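# Transfer a rope-hung hoop onto the peg-holding post

## Task

Using only the rope, shift the hoop off the post it sits on and lay it flat over the other post so that it encircles the loose peg standing there, with the peg still upright. Neither the hoop nor the peg can be reached by any hand; the rope joins the hoop to a metal block on each bench. The hoop must never drop more than slightly below the top of the lower post, including while it is hanging. Coordinates are in the scene frame; the arm feet are at arm1 x=-0.15 y=+1.40 z=+1.01 facing -92 degrees, arm2 x=-1.21 y=-0.71 z=+0.99 facing +32 degrees, arm3 x=+1.31 y=-0.53 z=+1.03 facing +150 degrees (angles counter-clockwise from +x). Finish by opening the grippers and pulling the arms away; the result must hold without any robot supporting it.

## Robot and tools

Setup. Three identical i2rt Big YAM arms, arm1, arm2 and arm3, each with six revolute joints, a two-finger gripper and a wrist camera. Feet (metres, scene frame, heading in degrees counter-clockwise from +x): arm1 at x=-0.15 y=+1.40 z=+1.01 heading -92; arm2 at x=-1.21 y=-0.71 z=+0.99 heading +32; arm3 at x=+1.31 y=-0.53 z=+1.03 heading +150. The hand reaches roughly 1.0 m out from the joint1 axis. Fixed room cameras: cam_low and cam_top. Wrist cameras: arm1_cam_wrist, arm2_cam_wrist, arm3_cam_wrist. With joints 1 and 6 at zero and the hand level pointing ahead, the wrist camera rides on top of the hand looking toward the fingertips.

Frame. One shared scene frame, origin on the floor, +z up. The hand point is halfway between the fingertips; its z axis runs along the fingers, and the fingers open along its y axis. The rope cannot be grabbed near the hoop or peg; the arms must work via the metal blocks tied to the rope, one per bench.

execute_actions. Argument actions: a list containing one action or nothing (empty list only reports state and images). The action is an object keyed by arm name; under each arm goes joints, an object of absolute joint targets (not offsets) by name. All arms named start moving at once and may finish at different times. Names, units, ranges:
- joint1_rad: -2.879 to 2.879, done within ±0.045. Rotates the whole arm about its foot; positive is counter-clockwise seen from above; 0 points the arm along its foot's heading.
- joint2_rad: 0 to 3.141, ±0.14. Shoulder; 0 has the upper arm lying back roughly horizontal, increasing lifts it and then carries it forward.
- joint3_rad: 0 to 3.019, ±0.09. Elbow; 0 folds the forearm against the upper arm, larger opens it.
- joint4_rad: -1.692 to 1.57, ±0.055. Hand pitch; positive tips fingers up.
- joint5_rad: -1.57 to 1.57, ±0.03. Hand yaw; positive to the arm's right.
- joint6_rad: -2.094 to 2.094, ±0.035. Hand roll; positive is clockwise viewed from behind the hand.
- gripper_m: 0 to 0.093 metres, fingertip gap; grip force about 50 to 62 N per pad, lower on some.
One action lasts at most 15 s. Joints differ in speed, so the hand may sweep a wide curve between postures. Omitted joints or arms may keep pushing toward earlier targets. An unknown key or out-of-range number rejects the whole call and nothing moves. Optional cameras: list of camera names, or ["all"]/null/omitted for all, [] for none; unknown names reject the call. Example action: {"arm1": {"joints": {"gripper_m": 0.05}}, "arm2": {"joints": {"joint1_rad": 0.3}}}.

wait: seconds, 0 to 10; commands nothing, returns state and images like an empty action.
zoom_image: camera name and region [x0, y0, x1, y1] in pixels from the top-left corner, at most 504 by 504; only cameras with full images in the latest result.
read_manual: section "licences" only; gives licence text, moves nothing.
finished_scene: scene number (1 or 2); ends the scene irreversibly and reports success. Do it only after releasing and withdrawing the arms.

Results. Each call returns every robot's state plus one image per requested camera; the pictures line lists their order. joint_positions gives current joint values. joint_status describes how each commanded motion ended: off_target means it stopped short and may still push; contact_stop or time_out means it holds where it stopped (a timed-out joint may instead keep a target within 0.375, 0.375, 0.113, 0.225, 0.075, 0.3 rad for joints 1 to 6 and keep pushing; on_its_own lists it). To relieve a push, command the joint to its reported position. on_its_own covers uncommanded joints; "held at" is the held target, not the actual angle. "joint command not followed" (often with a cause line) means a collision check blocked that arm's joint targets (the gripper still moves); joints say not_followed and the arm may retry them on later actions until valid targets are given. Calls without an action never show that line. If a result reports a stop, any later execute_actions, wait or finished_scene in the same reply are skipped. MOTOR HOT warns at 85 °C; at 100 °C an OVER-TEMPERATURE FAULT drops the arm until cooled, and joints show limit_stop_at_motor_heat; resend targets afterwards. Holding loads, including during thinking, heats motors.

Cautions. The arm does not halt on contact and can push very hard; avoid sustained pressing. A hard squeeze between two robots ends the run; hard hits between arms may too, and the self/inter-arm check can be late and ignores fingers, gripper housings and wrist cameras. No state line reports robot-to-robot contact. Arms do not wait for one another. Keep the hoop high enough throughout; avoid toppling the peg, dropping blocks, slamming, or knocking anything off the benches or out of the work area, which fails the task. A loose object may occasionally get a brief shove. Small target changes may not move a joint. The robot holds its last command while you think. Faster robot motion is better.

Each tool is called as name(argument=value, ...) on one line, values as JSON.

## Session

execute_actions(actions=[])

Scene clock: 0.00 s.
arm1.joint_positions: joint1_rad=+0.236 joint2_rad=+0.463 joint3_rad=+1.553 joint4_rad=-1.572 joint5_rad=-0.081 joint6_rad=-0.698 gripper_m=+0.095
arm1.joint_status: not commanded
arm1.hand: x=-0.1108 y=+1.3059 z=+1.5915 quat_wxyz=(-0.295, -0.260, -0.812, +0.432) (m; scene frame)
arm2.joint_positions: joint1_rad=-0.601 joint2_rad=+0.624 joint3_rad=+1.655 joint4_rad=-1.583 joint5_rad=+0.170 joint6_rad=+0.796 gripper_m=+0.094
arm2.joint_status: not commanded
arm2.hand: x=-1.0455 y=-0.7515 z=+1.5945 quat_wxyz=(-0.476, -0.395, -0.778, -0.107) (m; scene frame)
arm3.joint_positions: joint1_rad=-0.305 joint2_rad=+0.399 joint3_rad=+1.402 joint4_rad=-1.529 joint5_rad=+0.168 joint6_rad=+0.740 gripper_m=+0.094
arm3.joint_status: not commanded
arm3.hand: x=+1.2647 y=-0.4264 z=+1.5676 quat_wxyz=(-0.090, +0.577, -0.642, -0.497) (m; scene frame)
pictures: arm1_cam_wrist, arm2_cam_wrist, arm3_cam_wrist, cam_low, cam_top
Images, in order (width x height): arm1_cam_wrist 616x616, arm2_cam_wrist 616x616, arm3_cam_wrist 616x616, cam_low 672x504, cam_top 672x504.

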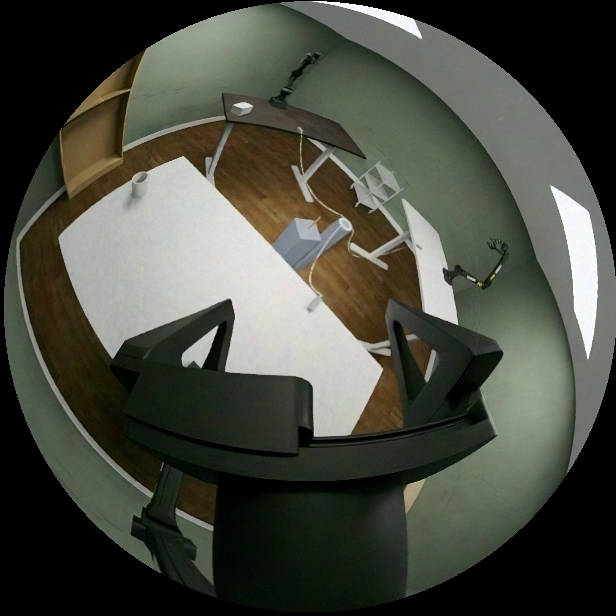

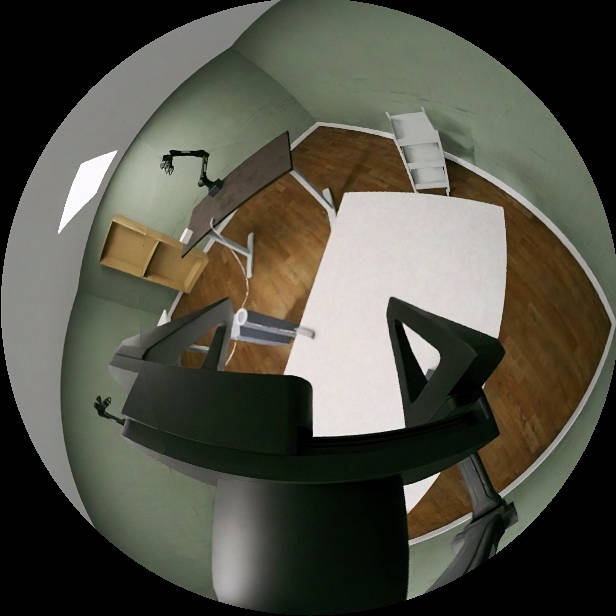

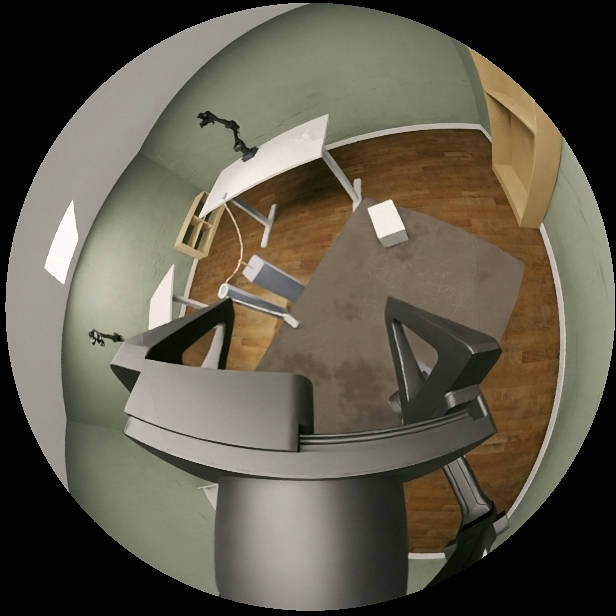

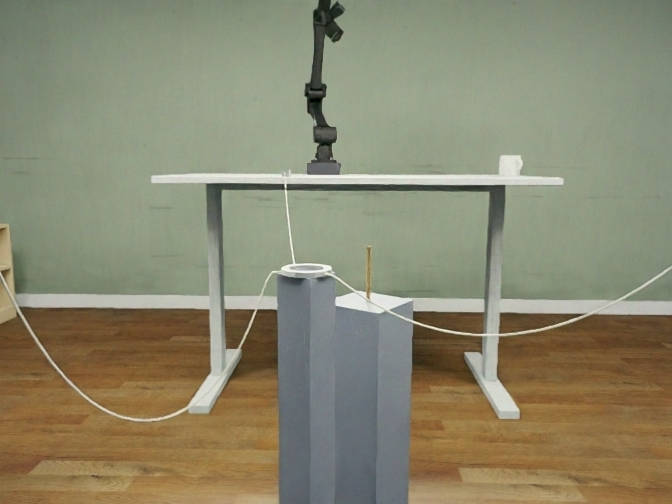

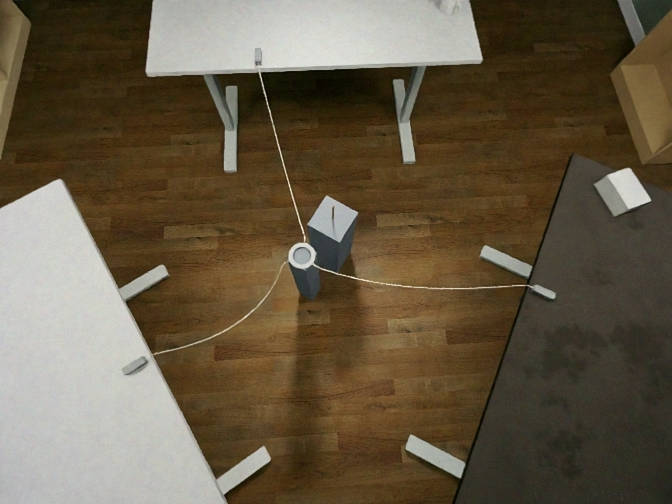

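execute_actions(actions=[{"arm1":{"joints":{"joint1_rad":-0.2,"joint2_rad":1.395,"joint3_rad":1.216,"joint4_rad":-1.39,"joint5_rad":0,"joint6_rad":0}},"arm2":{"joints":{"joint1_rad":0,"joint2_rad":1.395,"joint3_rad":1.216,"joint4_rad":-1.39,"joint5_rad":0,"joint6_rad":0}},"arm3":{"joints":{"joint1_rad":0,"joint2_rad":1.395,"joint3_rad":1.216,"joint4_rad":-1.39,"joint5_rad":0,"joint6_rad":0}}}])

Scene clock: 2.43 s.
arm1.joint_positions: joint1_rad=-0.199 joint2_rad=+1.387 joint3_rad=+1.199 joint4_rad=-1.396 joint5_rad=-0.002 joint6_rad=-0.014 gripper_m=+0.095
arm1.joint_status: all done
arm1.hand: x=-0.2368 y=+1.0232 z=+1.2074 quat_wxyz=(+0.000, -0.780, -0.626, -0.002) (m; scene frame)
arm2.joint_positions: joint1_rad=+0.007 joint2_rad=+1.410 joint3_rad=+1.181 joint4_rad=-1.388 joint5_rad=+0.002 joint6_rad=+0.008 gripper_m=+0.094
arm2.joint_status: all done
arm2.hand: x=-0.8748 y=-0.5086 z=+1.1692 quat_wxyz=(+0.026, +0.272, -0.962, +0.006) (m; scene frame)
arm3.joint_positions: joint1_rad=-0.004 joint2_rad=+1.400 joint3_rad=+1.215 joint4_rad=-1.402 joint5_rad=+0.001 joint6_rad=+0.016 gripper_m=+0.094
arm3.joint_status: all done
arm3.hand: x=+0.9741 y=-0.3309 z=+1.2316 quat_wxyz=(+0.004, +0.963, -0.270, +0.000) (m; scene frame)
pictures: arm1_cam_wrist, arm2_cam_wrist, arm3_cam_wrist, cam_low, cam_top
Images, in order (width x height): arm1_cam_wrist 616x616, arm2_cam_wrist 616x616, arm3_cam_wrist 616x616, cam_low 672x504, cam_top 672x504.

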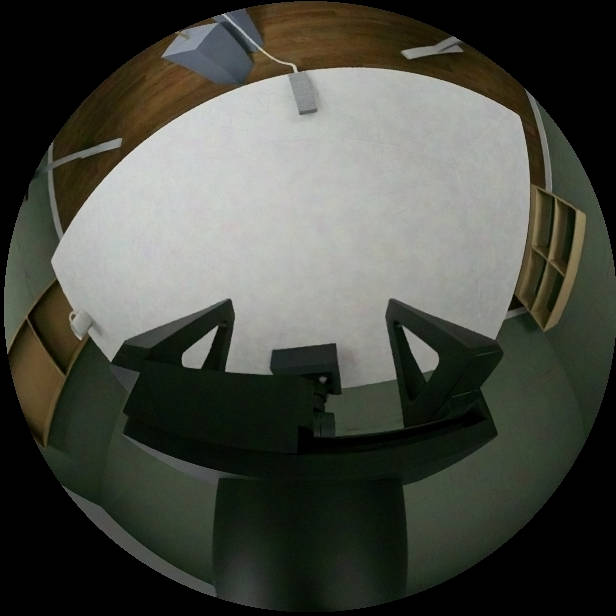

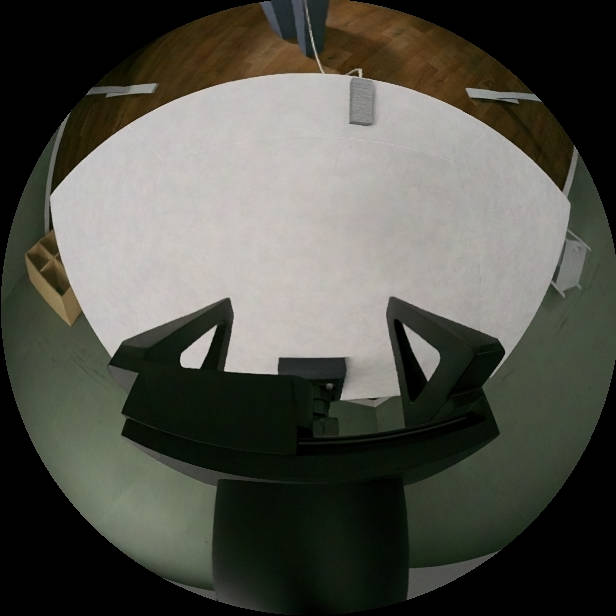

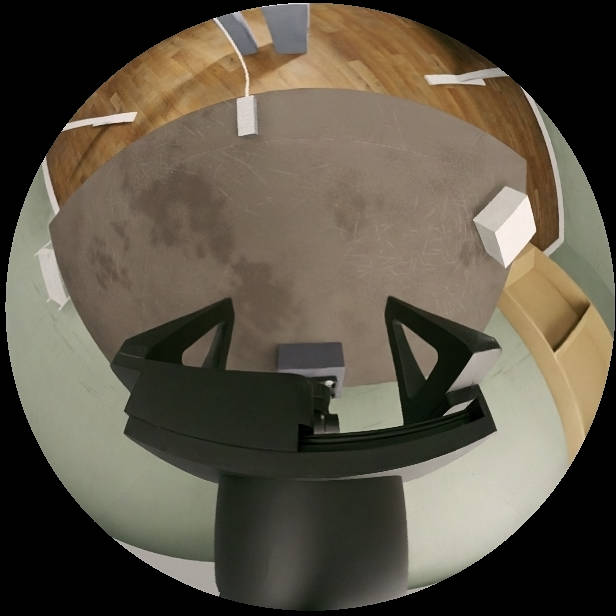

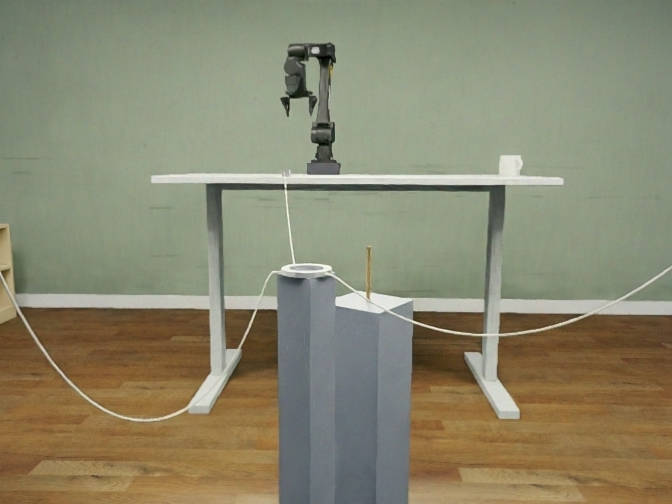

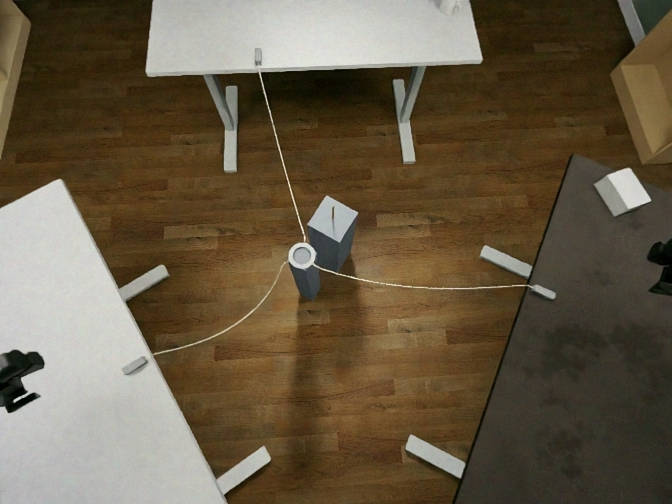

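execute_actions(actions=[{"arm1":{"joints":{"joint1_rad":-0.19,"joint2_rad":2.11,"joint3_rad":1.83,"joint4_rad":-1.27,"joint6_rad":-0.2}},"arm2":{"joints":{"joint1_rad":-0.125,"joint2_rad":2.04,"joint3_rad":1.73,"joint4_rad":-1.225,"joint6_rad":-0.125}},"arm3":{"joints":{"joint1_rad":0.155,"joint2_rad":2.04,"joint3_rad":1.71,"joint4_rad":-1.225,"joint6_rad":0.155}}}])

Scene clock: 5.03 s.
arm1.joint_positions: joint1_rad=-0.199 joint2_rad=+2.119 joint3_rad=+1.785 joint4_rad=-1.274 joint5_rad=-0.002 joint6_rad=-0.186 gripper_m=+0.095
arm1.joint_status: all done
arm1.hand: x=-0.2920 y=+0.7907 z=+1.0592 quat_wxyz=(+0.006, -0.724, -0.690, -0.012) (m; scene frame)
arm2.joint_positions: joint1_rad=-0.132 joint2_rad=+2.061 joint3_rad=+1.680 joint4_rad=-1.227 joint5_rad=+0.001 joint6_rad=-0.117 gripper_m=+0.094
arm2.joint_status: all done
arm2.hand: x=-0.6526 y=-0.4682 z=+1.0295 quat_wxyz=(+0.022, +0.265, -0.964, +0.002) (m; scene frame)
arm3.joint_positions: joint1_rad=+0.163 joint2_rad=+2.057 joint3_rad=+1.659 joint4_rad=-1.233 joint5_rad=+0.000 joint6_rad=+0.139 gripper_m=+0.094
arm3.joint_status: all done
arm3.hand: x=+0.7556 y=-0.3194 z=+1.0763 quat_wxyz=(+0.006, +0.968, -0.249, +0.022) (m; scene frame)
pictures: arm1_cam_wrist, arm2_cam_wrist, arm3_cam_wrist, cam_low, cam_top
Images, in order (width x height): arm1_cam_wrist 616x616, arm2_cam_wrist 616x616, arm3_cam_wrist 616x616, cam_low 672x504, cam_top 672x504.

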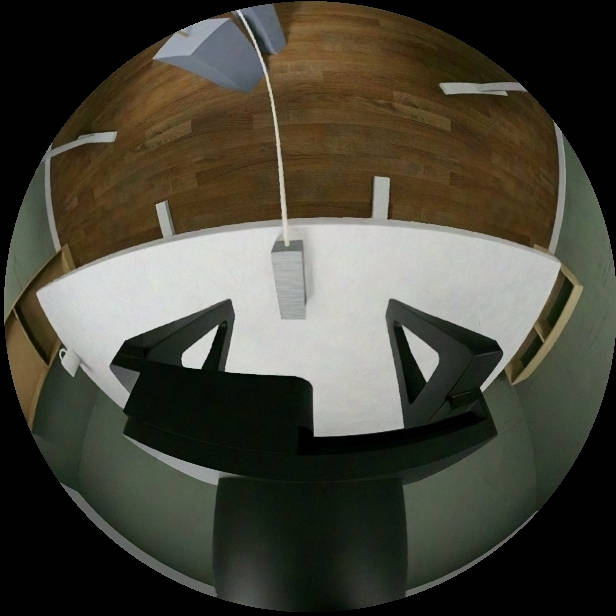

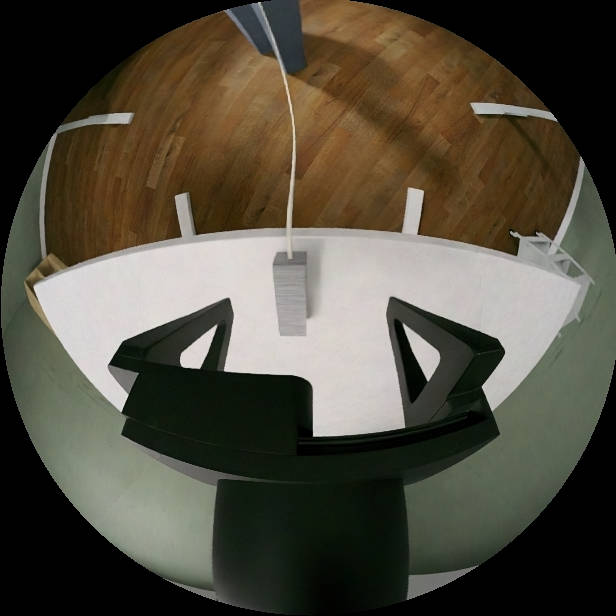

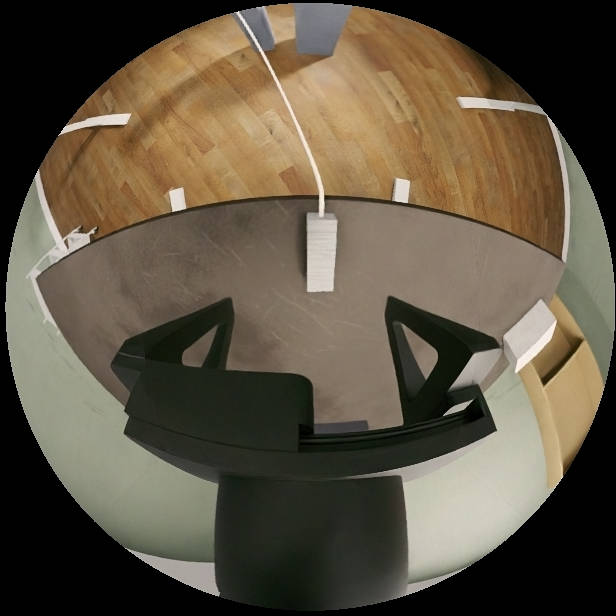

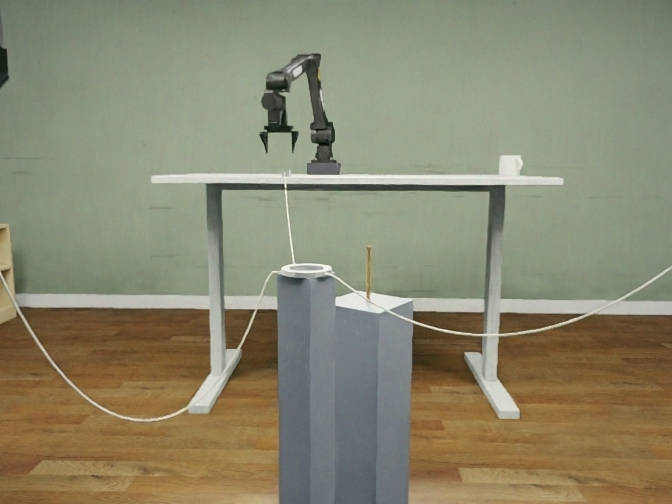

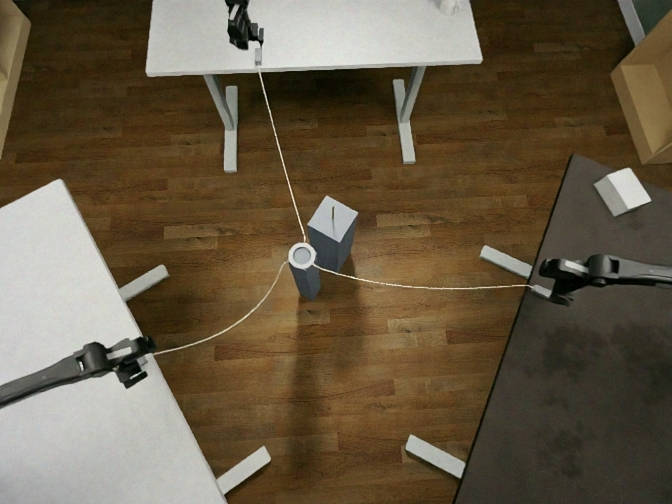

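execute_actions(actions=[{"arm1":{"joints":{"joint1_rad":-0.17,"joint2_rad":2.124,"joint3_rad":1.645,"joint4_rad":-1.085}},"arm2":{"joints":{"joint1_rad":-0.105,"joint2_rad":2.018,"joint3_rad":1.52,"joint4_rad":-1.045}},"arm3":{"joints":{"joint1_rad":0.145,"joint2_rad":2.128,"joint3_rad":1.665,"joint4_rad":-1.105}}}])

Scene clock: 7.10 s.
arm1.joint_positions: joint1_rad=-0.172 joint2_rad=+2.119 joint3_rad=+1.633 joint4_rad=-1.097 joint5_rad=-0.002 joint6_rad=-0.186 gripper_m=+0.095
arm1.joint_status: all done
arm1.hand: x=-0.2718 y=+0.8030 z=+1.0057 quat_wxyz=(-0.001, -0.714, -0.700, -0.001) (m; scene frame)
arm2.joint_positions: joint1_rad=-0.106 joint2_rad=+2.027 joint3_rad=+1.507 joint4_rad=-1.054 joint5_rad=+0.001 joint6_rad=-0.117 gripper_m=+0.094
arm2.joint_status: all done
arm2.hand: x=-0.6826 y=-0.4649 z=+0.9891 quat_wxyz=(+0.006, +0.278, -0.961, +0.000) (m; scene frame)
arm3.joint_positions: joint1_rad=+0.152 joint2_rad=+2.131 joint3_rad=+1.659 joint4_rad=-1.120 joint5_rad=+0.000 joint6_rad=+0.139 gripper_m=+0.094
arm3.joint_status: all done
arm3.hand: x=+0.7390 y=-0.3064 z=+1.0324 quat_wxyz=(+0.004, +0.967, -0.254, +0.002) (m; scene frame)
pictures: arm1_cam_wrist, arm2_cam_wrist, arm3_cam_wrist, cam_low, cam_top
Images, in order (width x height): arm1_cam_wrist 616x616, arm2_cam_wrist 616x616, arm3_cam_wrist 616x616, cam_low 672x504, cam_top 672x504.

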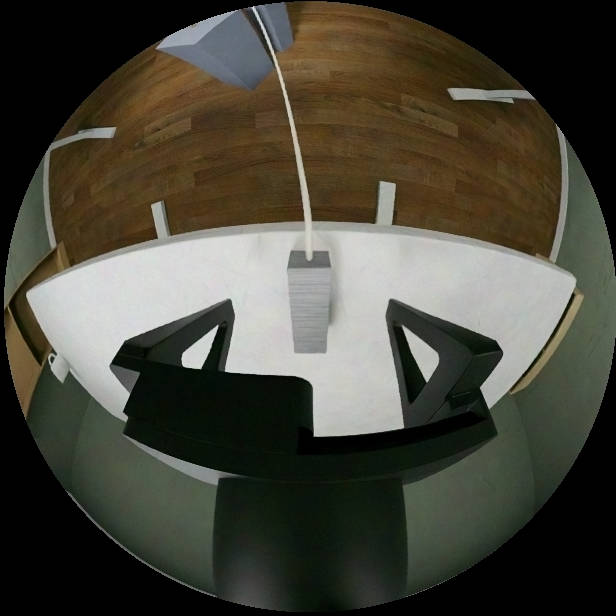

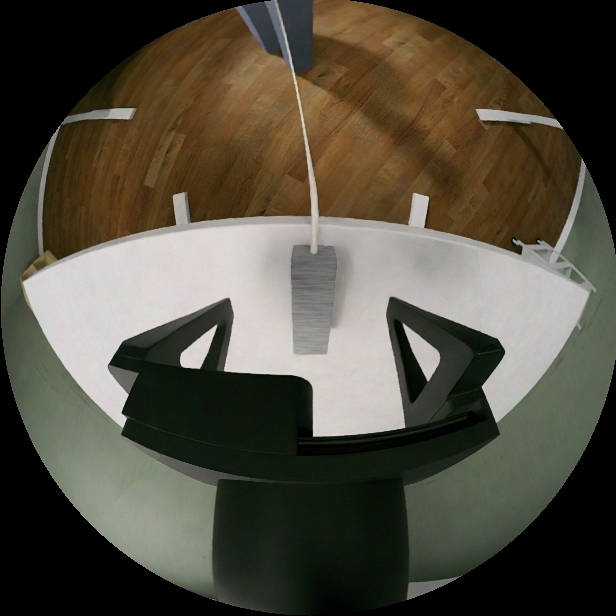

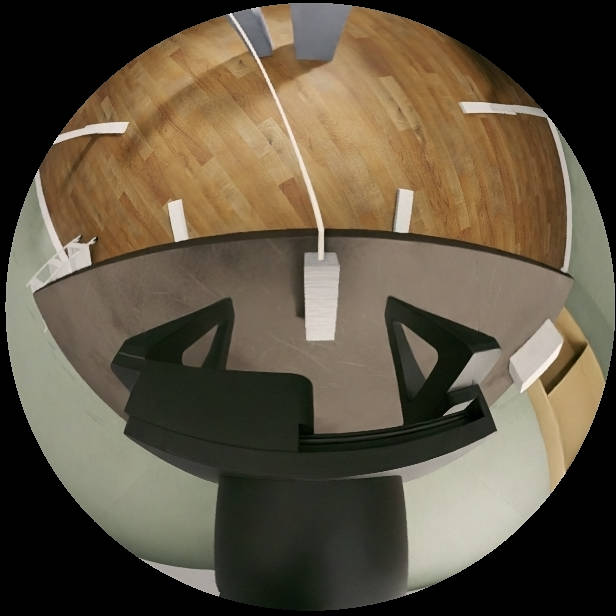

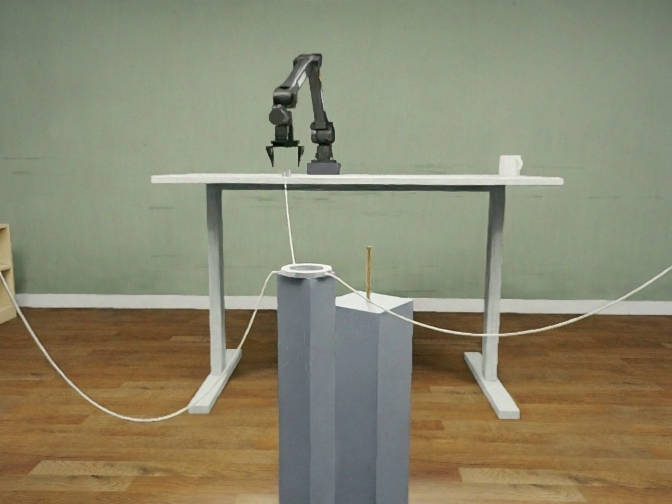

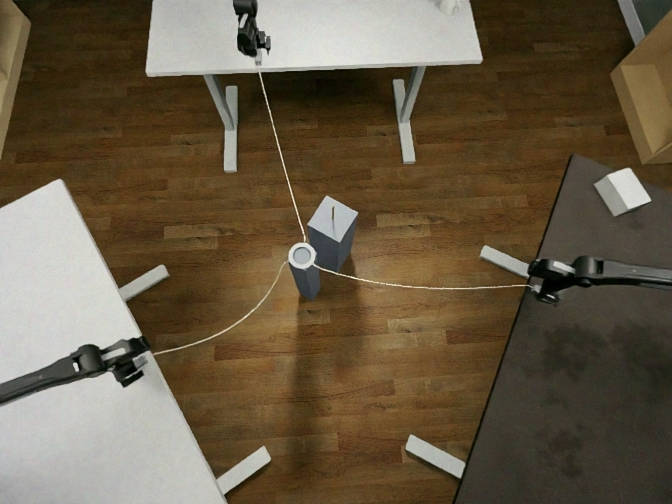

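execute_actions(actions=[{"arm1":{"joints":{"joint3_rad":1.57,"joint4_rad":-1.01}},"arm2":{"joints":{"joint3_rad":1.45,"joint4_rad":-0.975}},"arm3":{"joints":{"joint1_rad":0.132,"joint3_rad":1.545,"joint4_rad":-0.985}}}])

zoom_image(camera="cam_low", region=[240,130,340,200])

Scene clock: 8.50 s.
arm1.joint_positions: joint1_rad=-0.172 joint2_rad=+2.119 joint3_rad=+1.563 joint4_rad=-1.021 joint5_rad=-0.002 joint6_rad=-0.186 gripper_m=+0.095
arm1.joint_status: all done
arm1.hand: x=-0.2694 y=+0.8143 z=+0.9825 quat_wxyz=(-0.002, -0.714, -0.700, +0.001) (m; scene frame)
arm2.joint_positions: joint1_rad=-0.106 joint2_rad=+2.027 joint3_rad=+1.440 joint4_rad=-0.984 joint5_rad=+0.001 joint6_rad=-0.117 gripper_m=+0.094
arm2.joint_status: all done
arm2.hand: x=-0.6943 y=-0.4704 z=+0.9675 quat_wxyz=(+0.004, +0.278, -0.961, -0.001) (m; scene frame)
arm3.joint_positions: joint1_rad=+0.138 joint2_rad=+2.130 joint3_rad=+1.541 joint4_rad=-1.001 joint5_rad=+0.000 joint6_rad=+0.139 gripper_m=+0.094
arm3.joint_status: all done
arm3.hand: x=+0.7625 y=-0.3069 z=+0.9935 quat_wxyz=(+0.004, +0.965, -0.261, +0.002) (m; scene frame)
pictures: arm1_cam_wrist, arm2_cam_wrist, arm3_cam_wrist, cam_low, cam_top
Images, in order (width x height): arm1_cam_wrist 616x616, arm2_cam_wrist 616x616, arm3_cam_wrist 616x616, cam_low 672x504, cam_top 672x504.

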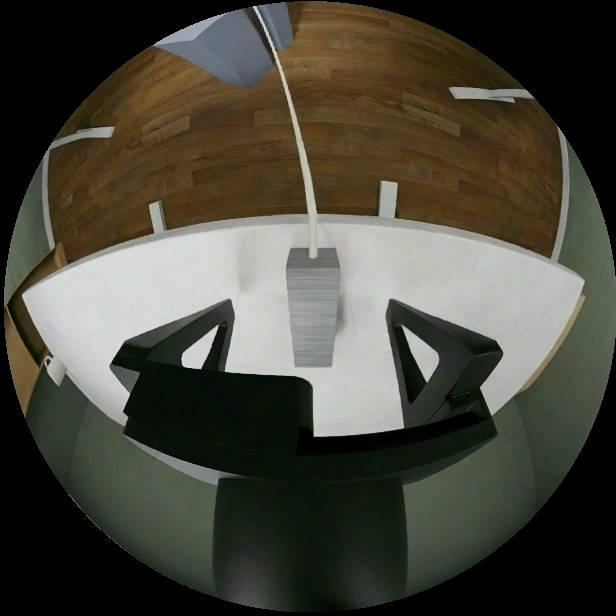

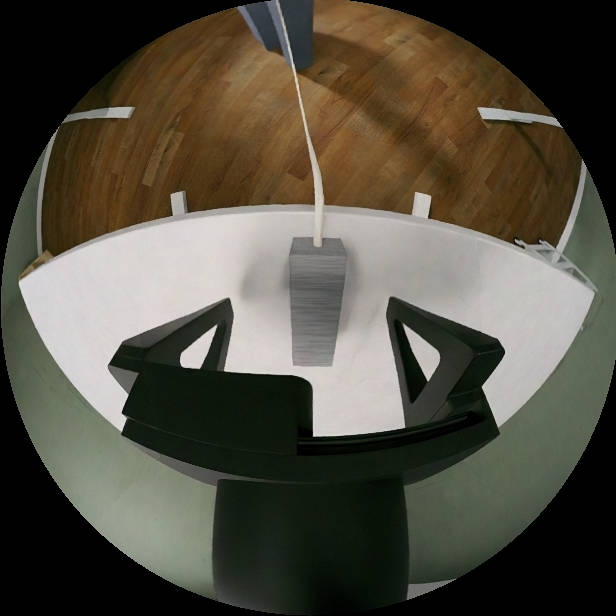

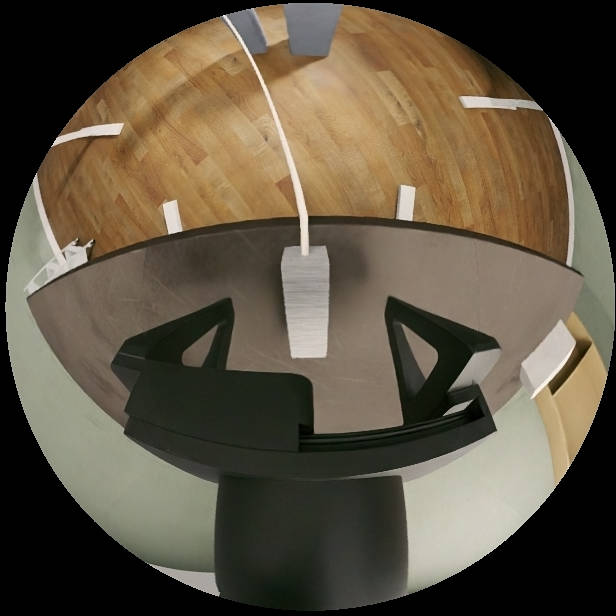

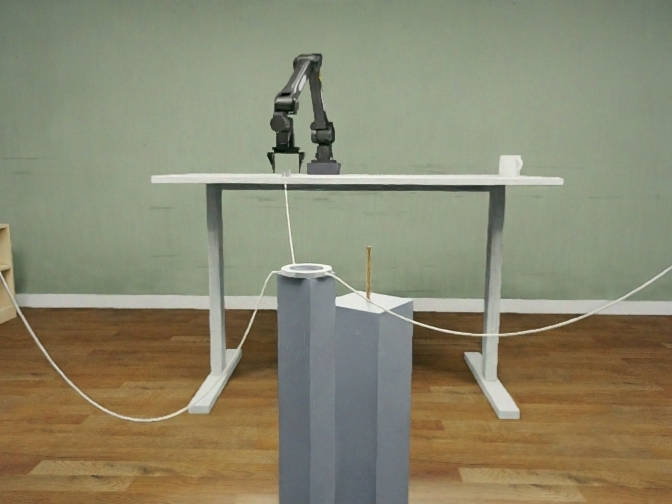

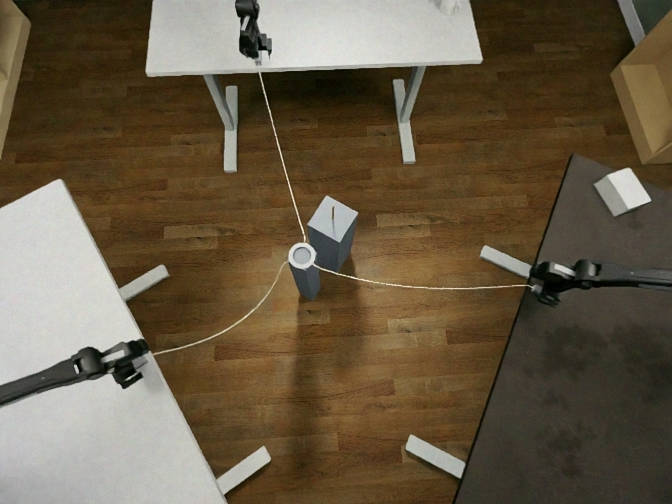

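Region (240, 130, 340, 200) of cam_low's 672x504 image, scaled by 5.040, with more detail than that image has; it fills the top 353 rows of this view, and the rest is white.

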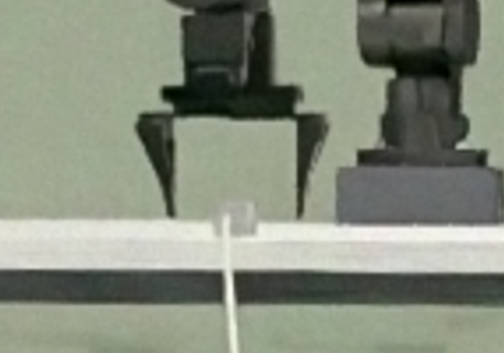

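execute_actions(actions=[{"arm1":{"joints":{"joint3_rad":1.541,"joint4_rad":-0.98}},"arm2":{"joints":{"joint3_rad":1.425,"joint4_rad":-0.94}},"arm3":{"joints":{"joint3_rad":1.49,"joint4_rad":-0.93}}}], cameras=[])

execute_actions(actions=[{"arm1":{"joints":{"gripper_m":0.0}},"arm2":{"joints":{"gripper_m":0.0}},"arm3":{"joints":{"gripper_m":0.0}}}], cameras=["arm1_cam_wrist","arm2_cam_wrist","arm3_cam_wrist"])

Scene clock: 9.83 s.
arm1.joint_positions: joint1_rad=-0.172 joint2_rad=+2.119 joint3_rad=+1.539 joint4_rad=-0.991 joint5_rad=-0.002 joint6_rad=-0.186 gripper_m=+0.095
arm1.joint_status: all done
arm1.hand: x=-0.2687 y=+0.8176 z=+0.9748 quat_wxyz=(-0.004, -0.714, -0.700, +0.004) (m; scene frame)
arm2.joint_positions: joint1_rad=-0.106 joint2_rad=+2.027 joint3_rad=+1.420 joint4_rad=-0.949 joint5_rad=+0.001 joint6_rad=-0.117 gripper_m=+0.094
arm2.joint_status: all done
arm2.hand: x=-0.6948 y=-0.4706 z=+0.9613 quat_wxyz=(-0.003, +0.278, -0.961, -0.002) (m; scene frame)
arm3.joint_positions: joint1_rad=+0.138 joint2_rad=+2.130 joint3_rad=+1.490 joint4_rad=-0.946 joint5_rad=+0.000 joint6_rad=+0.139 gripper_m=+0.094
arm3.joint_status: all done
arm3.hand: x=+0.7717 y=-0.3107 z=+0.9773 quat_wxyz=(+0.004, +0.965, -0.261, +0.000) (m; scene frame)
pictures: none
No camera images: the call's "cameras" was empty. Leave "cameras" out to get every camera's image.

Scene clock: 10.57 s.
arm1.joint_positions: joint1_rad=-0.172 joint2_rad=+2.119 joint3_rad=+1.539 joint4_rad=-0.990 joint5_rad=-0.002 joint6_rad=-0.187 gripper_m=+0.025
arm1.joint_status: gripper_m off_target (ended at +0.025, target +0.000)
arm1.hand: x=-0.2689 y=+0.8174 z=+0.9748 quat_wxyz=(-0.004, -0.714, -0.700, +0.004) (m; scene frame)
arm2.joint_positions: joint1_rad=-0.106 joint2_rad=+2.027 joint3_rad=+1.420 joint4_rad=-0.949 joint5_rad=+0.002 joint6_rad=-0.118 gripper_m=+0.024
arm2.joint_status: gripper_m off_target (ended at +0.024, target +0.000)
arm2.hand: x=-0.6946 y=-0.4706 z=+0.9613 quat_wxyz=(-0.004, +0.278, -0.961, -0.002) (m; scene frame)
arm3.joint_positions: joint1_rad=+0.138 joint2_rad=+2.130 joint3_rad=+1.490 joint4_rad=-0.945 joint5_rad=-0.001 joint6_rad=+0.140 gripper_m=+0.025
arm3.joint_status: gripper_m off_target (ended at +0.025, target +0.000)
arm3.hand: x=+0.7714 y=-0.3107 z=+0.9773 quat_wxyz=(+0.004, +0.965, -0.261, -0.001) (m; scene frame)
pictures: arm1_cam_wrist, arm2_cam_wrist, arm3_cam_wrist
Images, in order (width x height): arm1_cam_wrist 616x616, arm2_cam_wrist 616x616, arm3_cam_wrist 616x616.

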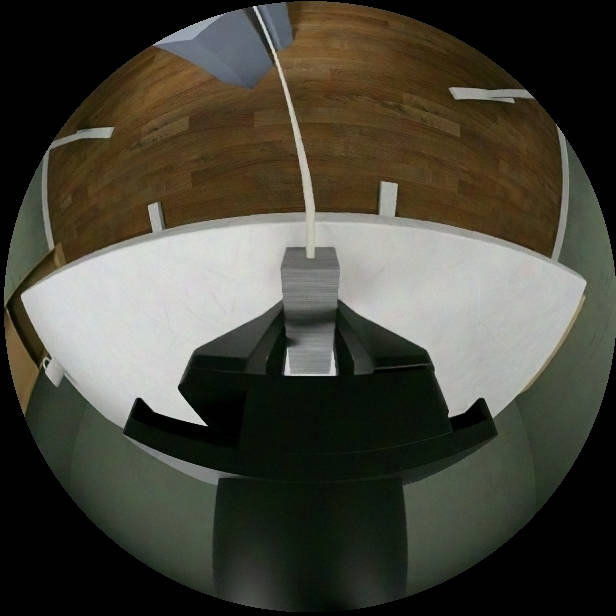

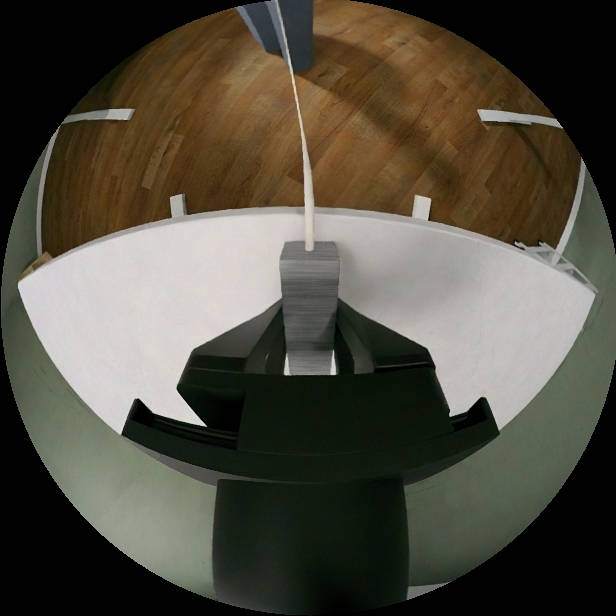

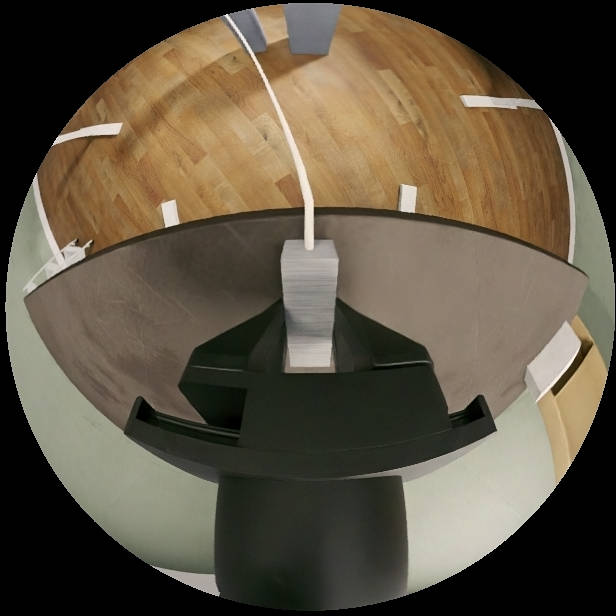

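execute_actions(actions=[{"arm1":{"joints":{"joint2_rad":1.93,"joint3_rad":1.86,"joint4_rad":-1.47}},"arm2":{"joints":{"joint1_rad":0,"joint2_rad":1.42,"joint3_rad":1.24,"joint4_rad":-1.39,"joint6_rad":0}},"arm3":{"joints":{"joint2_rad":1.93,"joint3_rad":1.86,"joint4_rad":-1.47}}}])

Scene clock: 13.00 s.
arm1.joint_positions: joint1_rad=-0.172 joint2_rad=+1.925 joint3_rad=+1.847 joint4_rad=-1.459 joint5_rad=-0.002 joint6_rad=-0.187 gripper_m=+0.025
arm1.joint_status: all done
arm1.hand: x=-0.2703 y=+0.8110 z=+1.1981 quat_wxyz=(-0.013, -0.714, -0.700, +0.018) (m; scene frame)
arm2.joint_positions: joint1_rad=+0.004 joint2_rad=+1.429 joint3_rad=+1.214 joint4_rad=-1.385 joint5_rad=+0.000 joint6_rad=-0.008 gripper_m=+0.024
arm2.joint_status: all done
arm2.hand: x=-0.8637 y=-0.5031 z=+1.1739 quat_wxyz=(+0.018, +0.278, -0.960, +0.003) (m; scene frame)
arm3.joint_positions: joint1_rad=+0.138 joint2_rad=+1.940 joint3_rad=+1.840 joint4_rad=-1.456 joint5_rad=-0.001 joint6_rad=+0.140 gripper_m=+0.025
arm3.joint_status: all done
arm3.hand: x=+0.7544 y=-0.3020 z=+1.2115 quat_wxyz=(+0.002, +0.965, -0.261, -0.016) (m; scene frame)
pictures: arm1_cam_wrist, arm2_cam_wrist, arm3_cam_wrist, cam_low, cam_top
Images, in order (width x height): arm1_cam_wrist 616x616, arm2_cam_wrist 616x616, arm3_cam_wrist 616x616, cam_low 672x504, cam_top 672x504.

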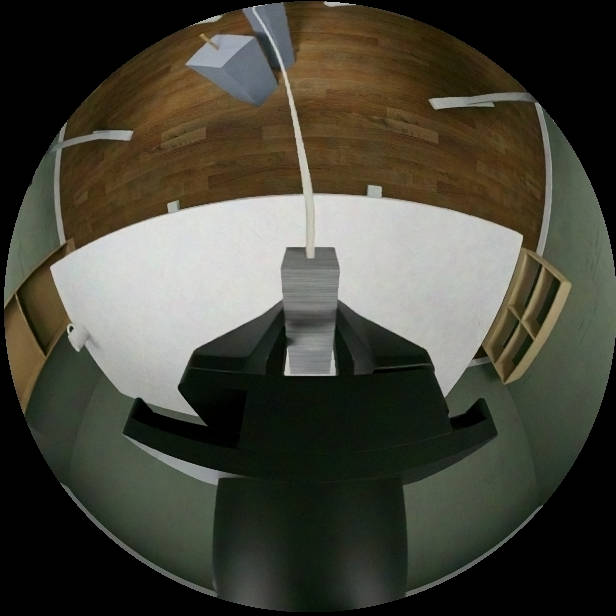

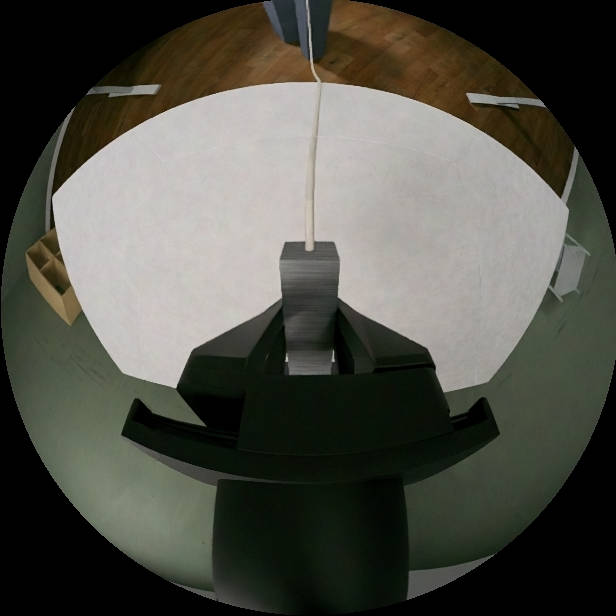

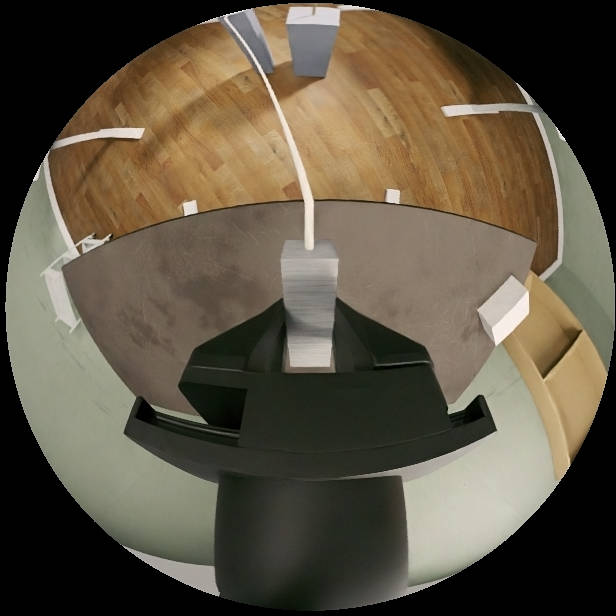

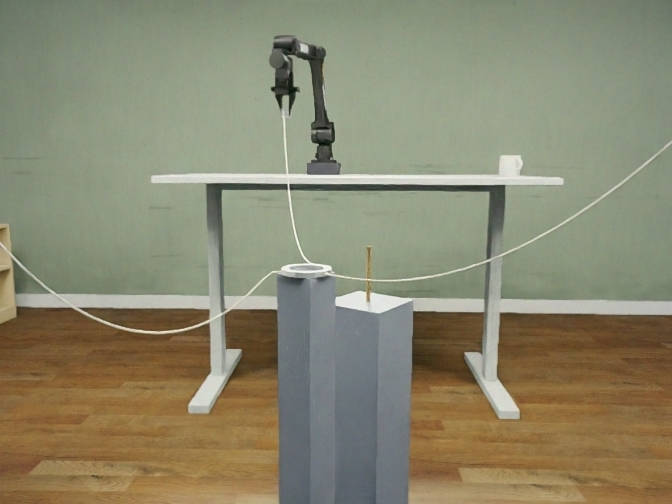

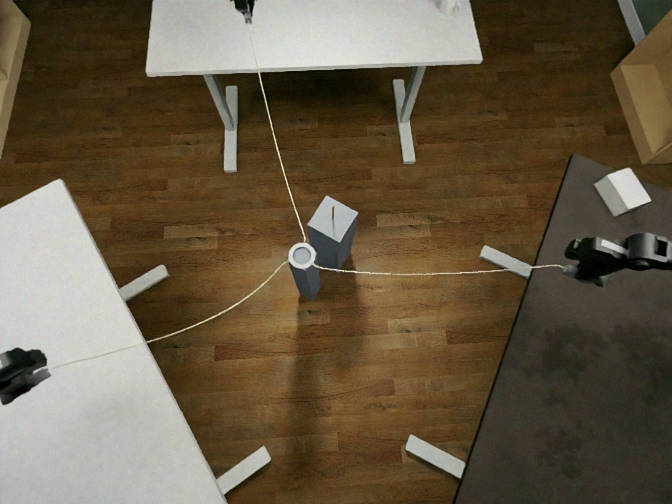

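execute_actions(actions=[{"arm1":{"joints":{"joint2_rad":1.88,"joint3_rad":2.13,"joint4_rad":-1.54,"joint6_rad":-0.3}},"arm2":{"joints":{"joint2_rad":1.215,"joint3_rad":1.43,"joint4_rad":-1.49}},"arm3":{"joints":{"joint1_rad":0.4,"joint6_rad":0.33,"joint2_rad":1.925,"joint3_rad":2.17,"joint4_rad":-1.51}}}])

Scene clock: 15.40 s.
arm1.joint_positions: joint1_rad=-0.172 joint2_rad=+1.881 joint3_rad=+2.087 joint4_rad=-1.532 joint5_rad=-0.002 joint6_rad=-0.286 gripper_m=+0.025
arm1.joint_status: all done
arm1.hand: x=-0.2761 y=+0.7832 z=+1.3224 quat_wxyz=(-0.066, -0.672, -0.729, +0.109) (m; scene frame)
arm2.joint_positions: joint1_rad=+0.004 joint2_rad=+1.229 joint3_rad=+1.403 joint4_rad=-1.488 joint5_rad=+0.000 joint6_rad=-0.008 gripper_m=+0.024
arm2.joint_status: all done
arm2.hand: x=-0.8656 y=-0.5051 z=+1.3244 quat_wxyz=(-0.119, +0.275, -0.953, -0.036) (m; scene frame)
arm3.joint_positions: joint1_rad=+0.392 joint2_rad=+1.932 joint3_rad=+2.120 joint4_rad=-1.500 joint5_rad=+0.000 joint6_rad=+0.314 gripper_m=+0.025
arm3.joint_status: all done
arm3.hand: x=+0.6655 y=-0.4429 z=+1.3326 quat_wxyz=(+0.014, +0.966, -0.221, -0.137) (m; scene frame)
pictures: arm1_cam_wrist, arm2_cam_wrist, arm3_cam_wrist, cam_low, cam_top
Images, in order (width x height): arm1_cam_wrist 616x616, arm2_cam_wrist 616x616, arm3_cam_wrist 616x616, cam_low 672x504, cam_top 672x504.

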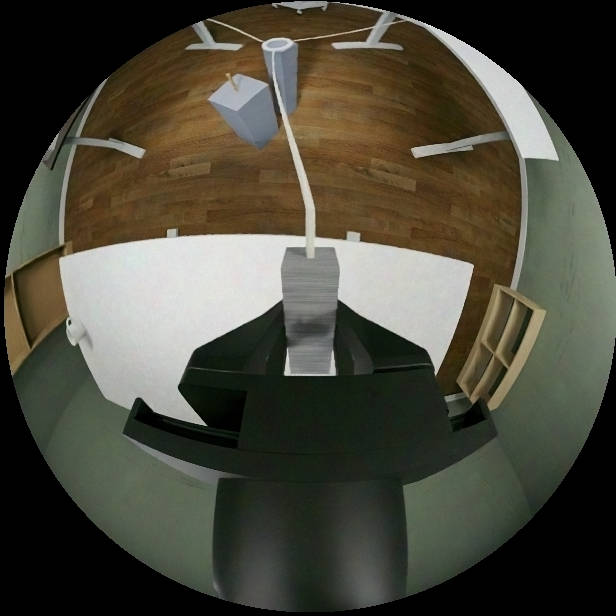

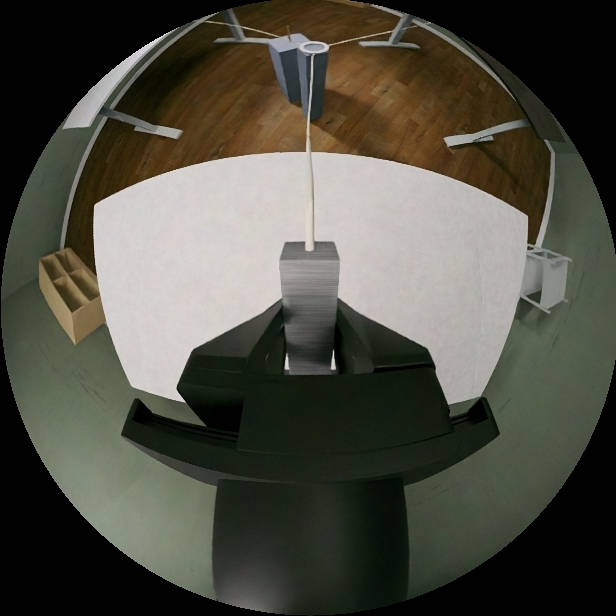

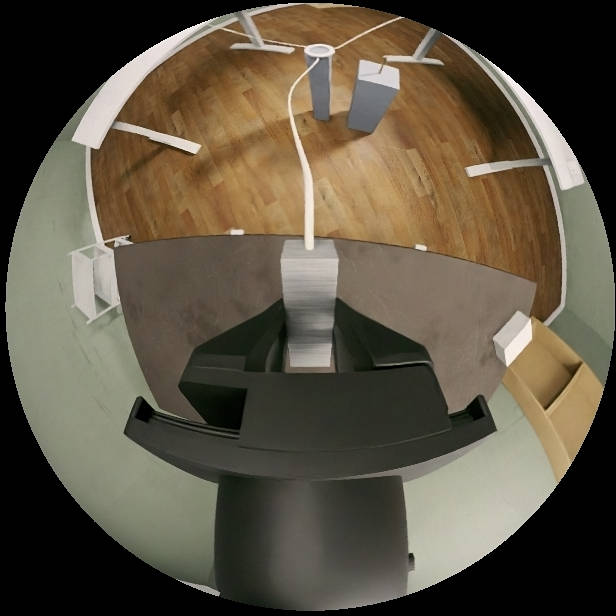

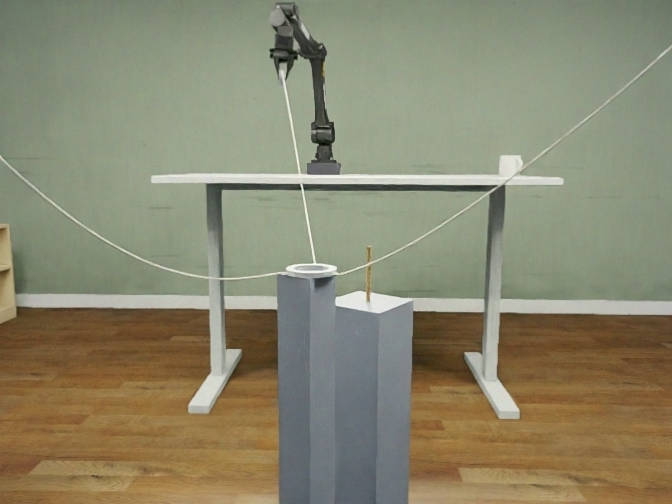

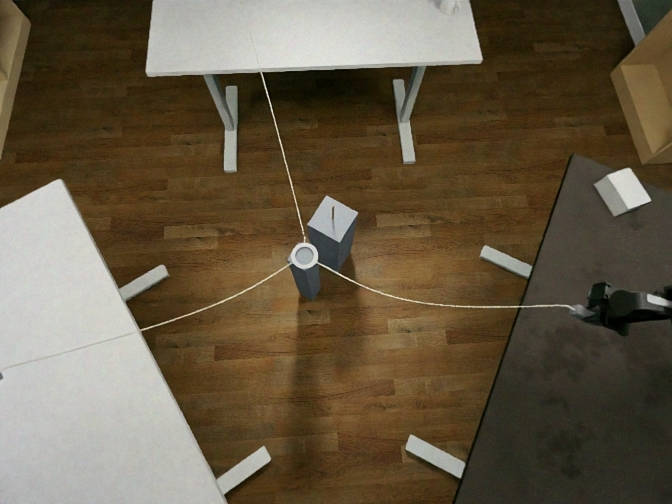

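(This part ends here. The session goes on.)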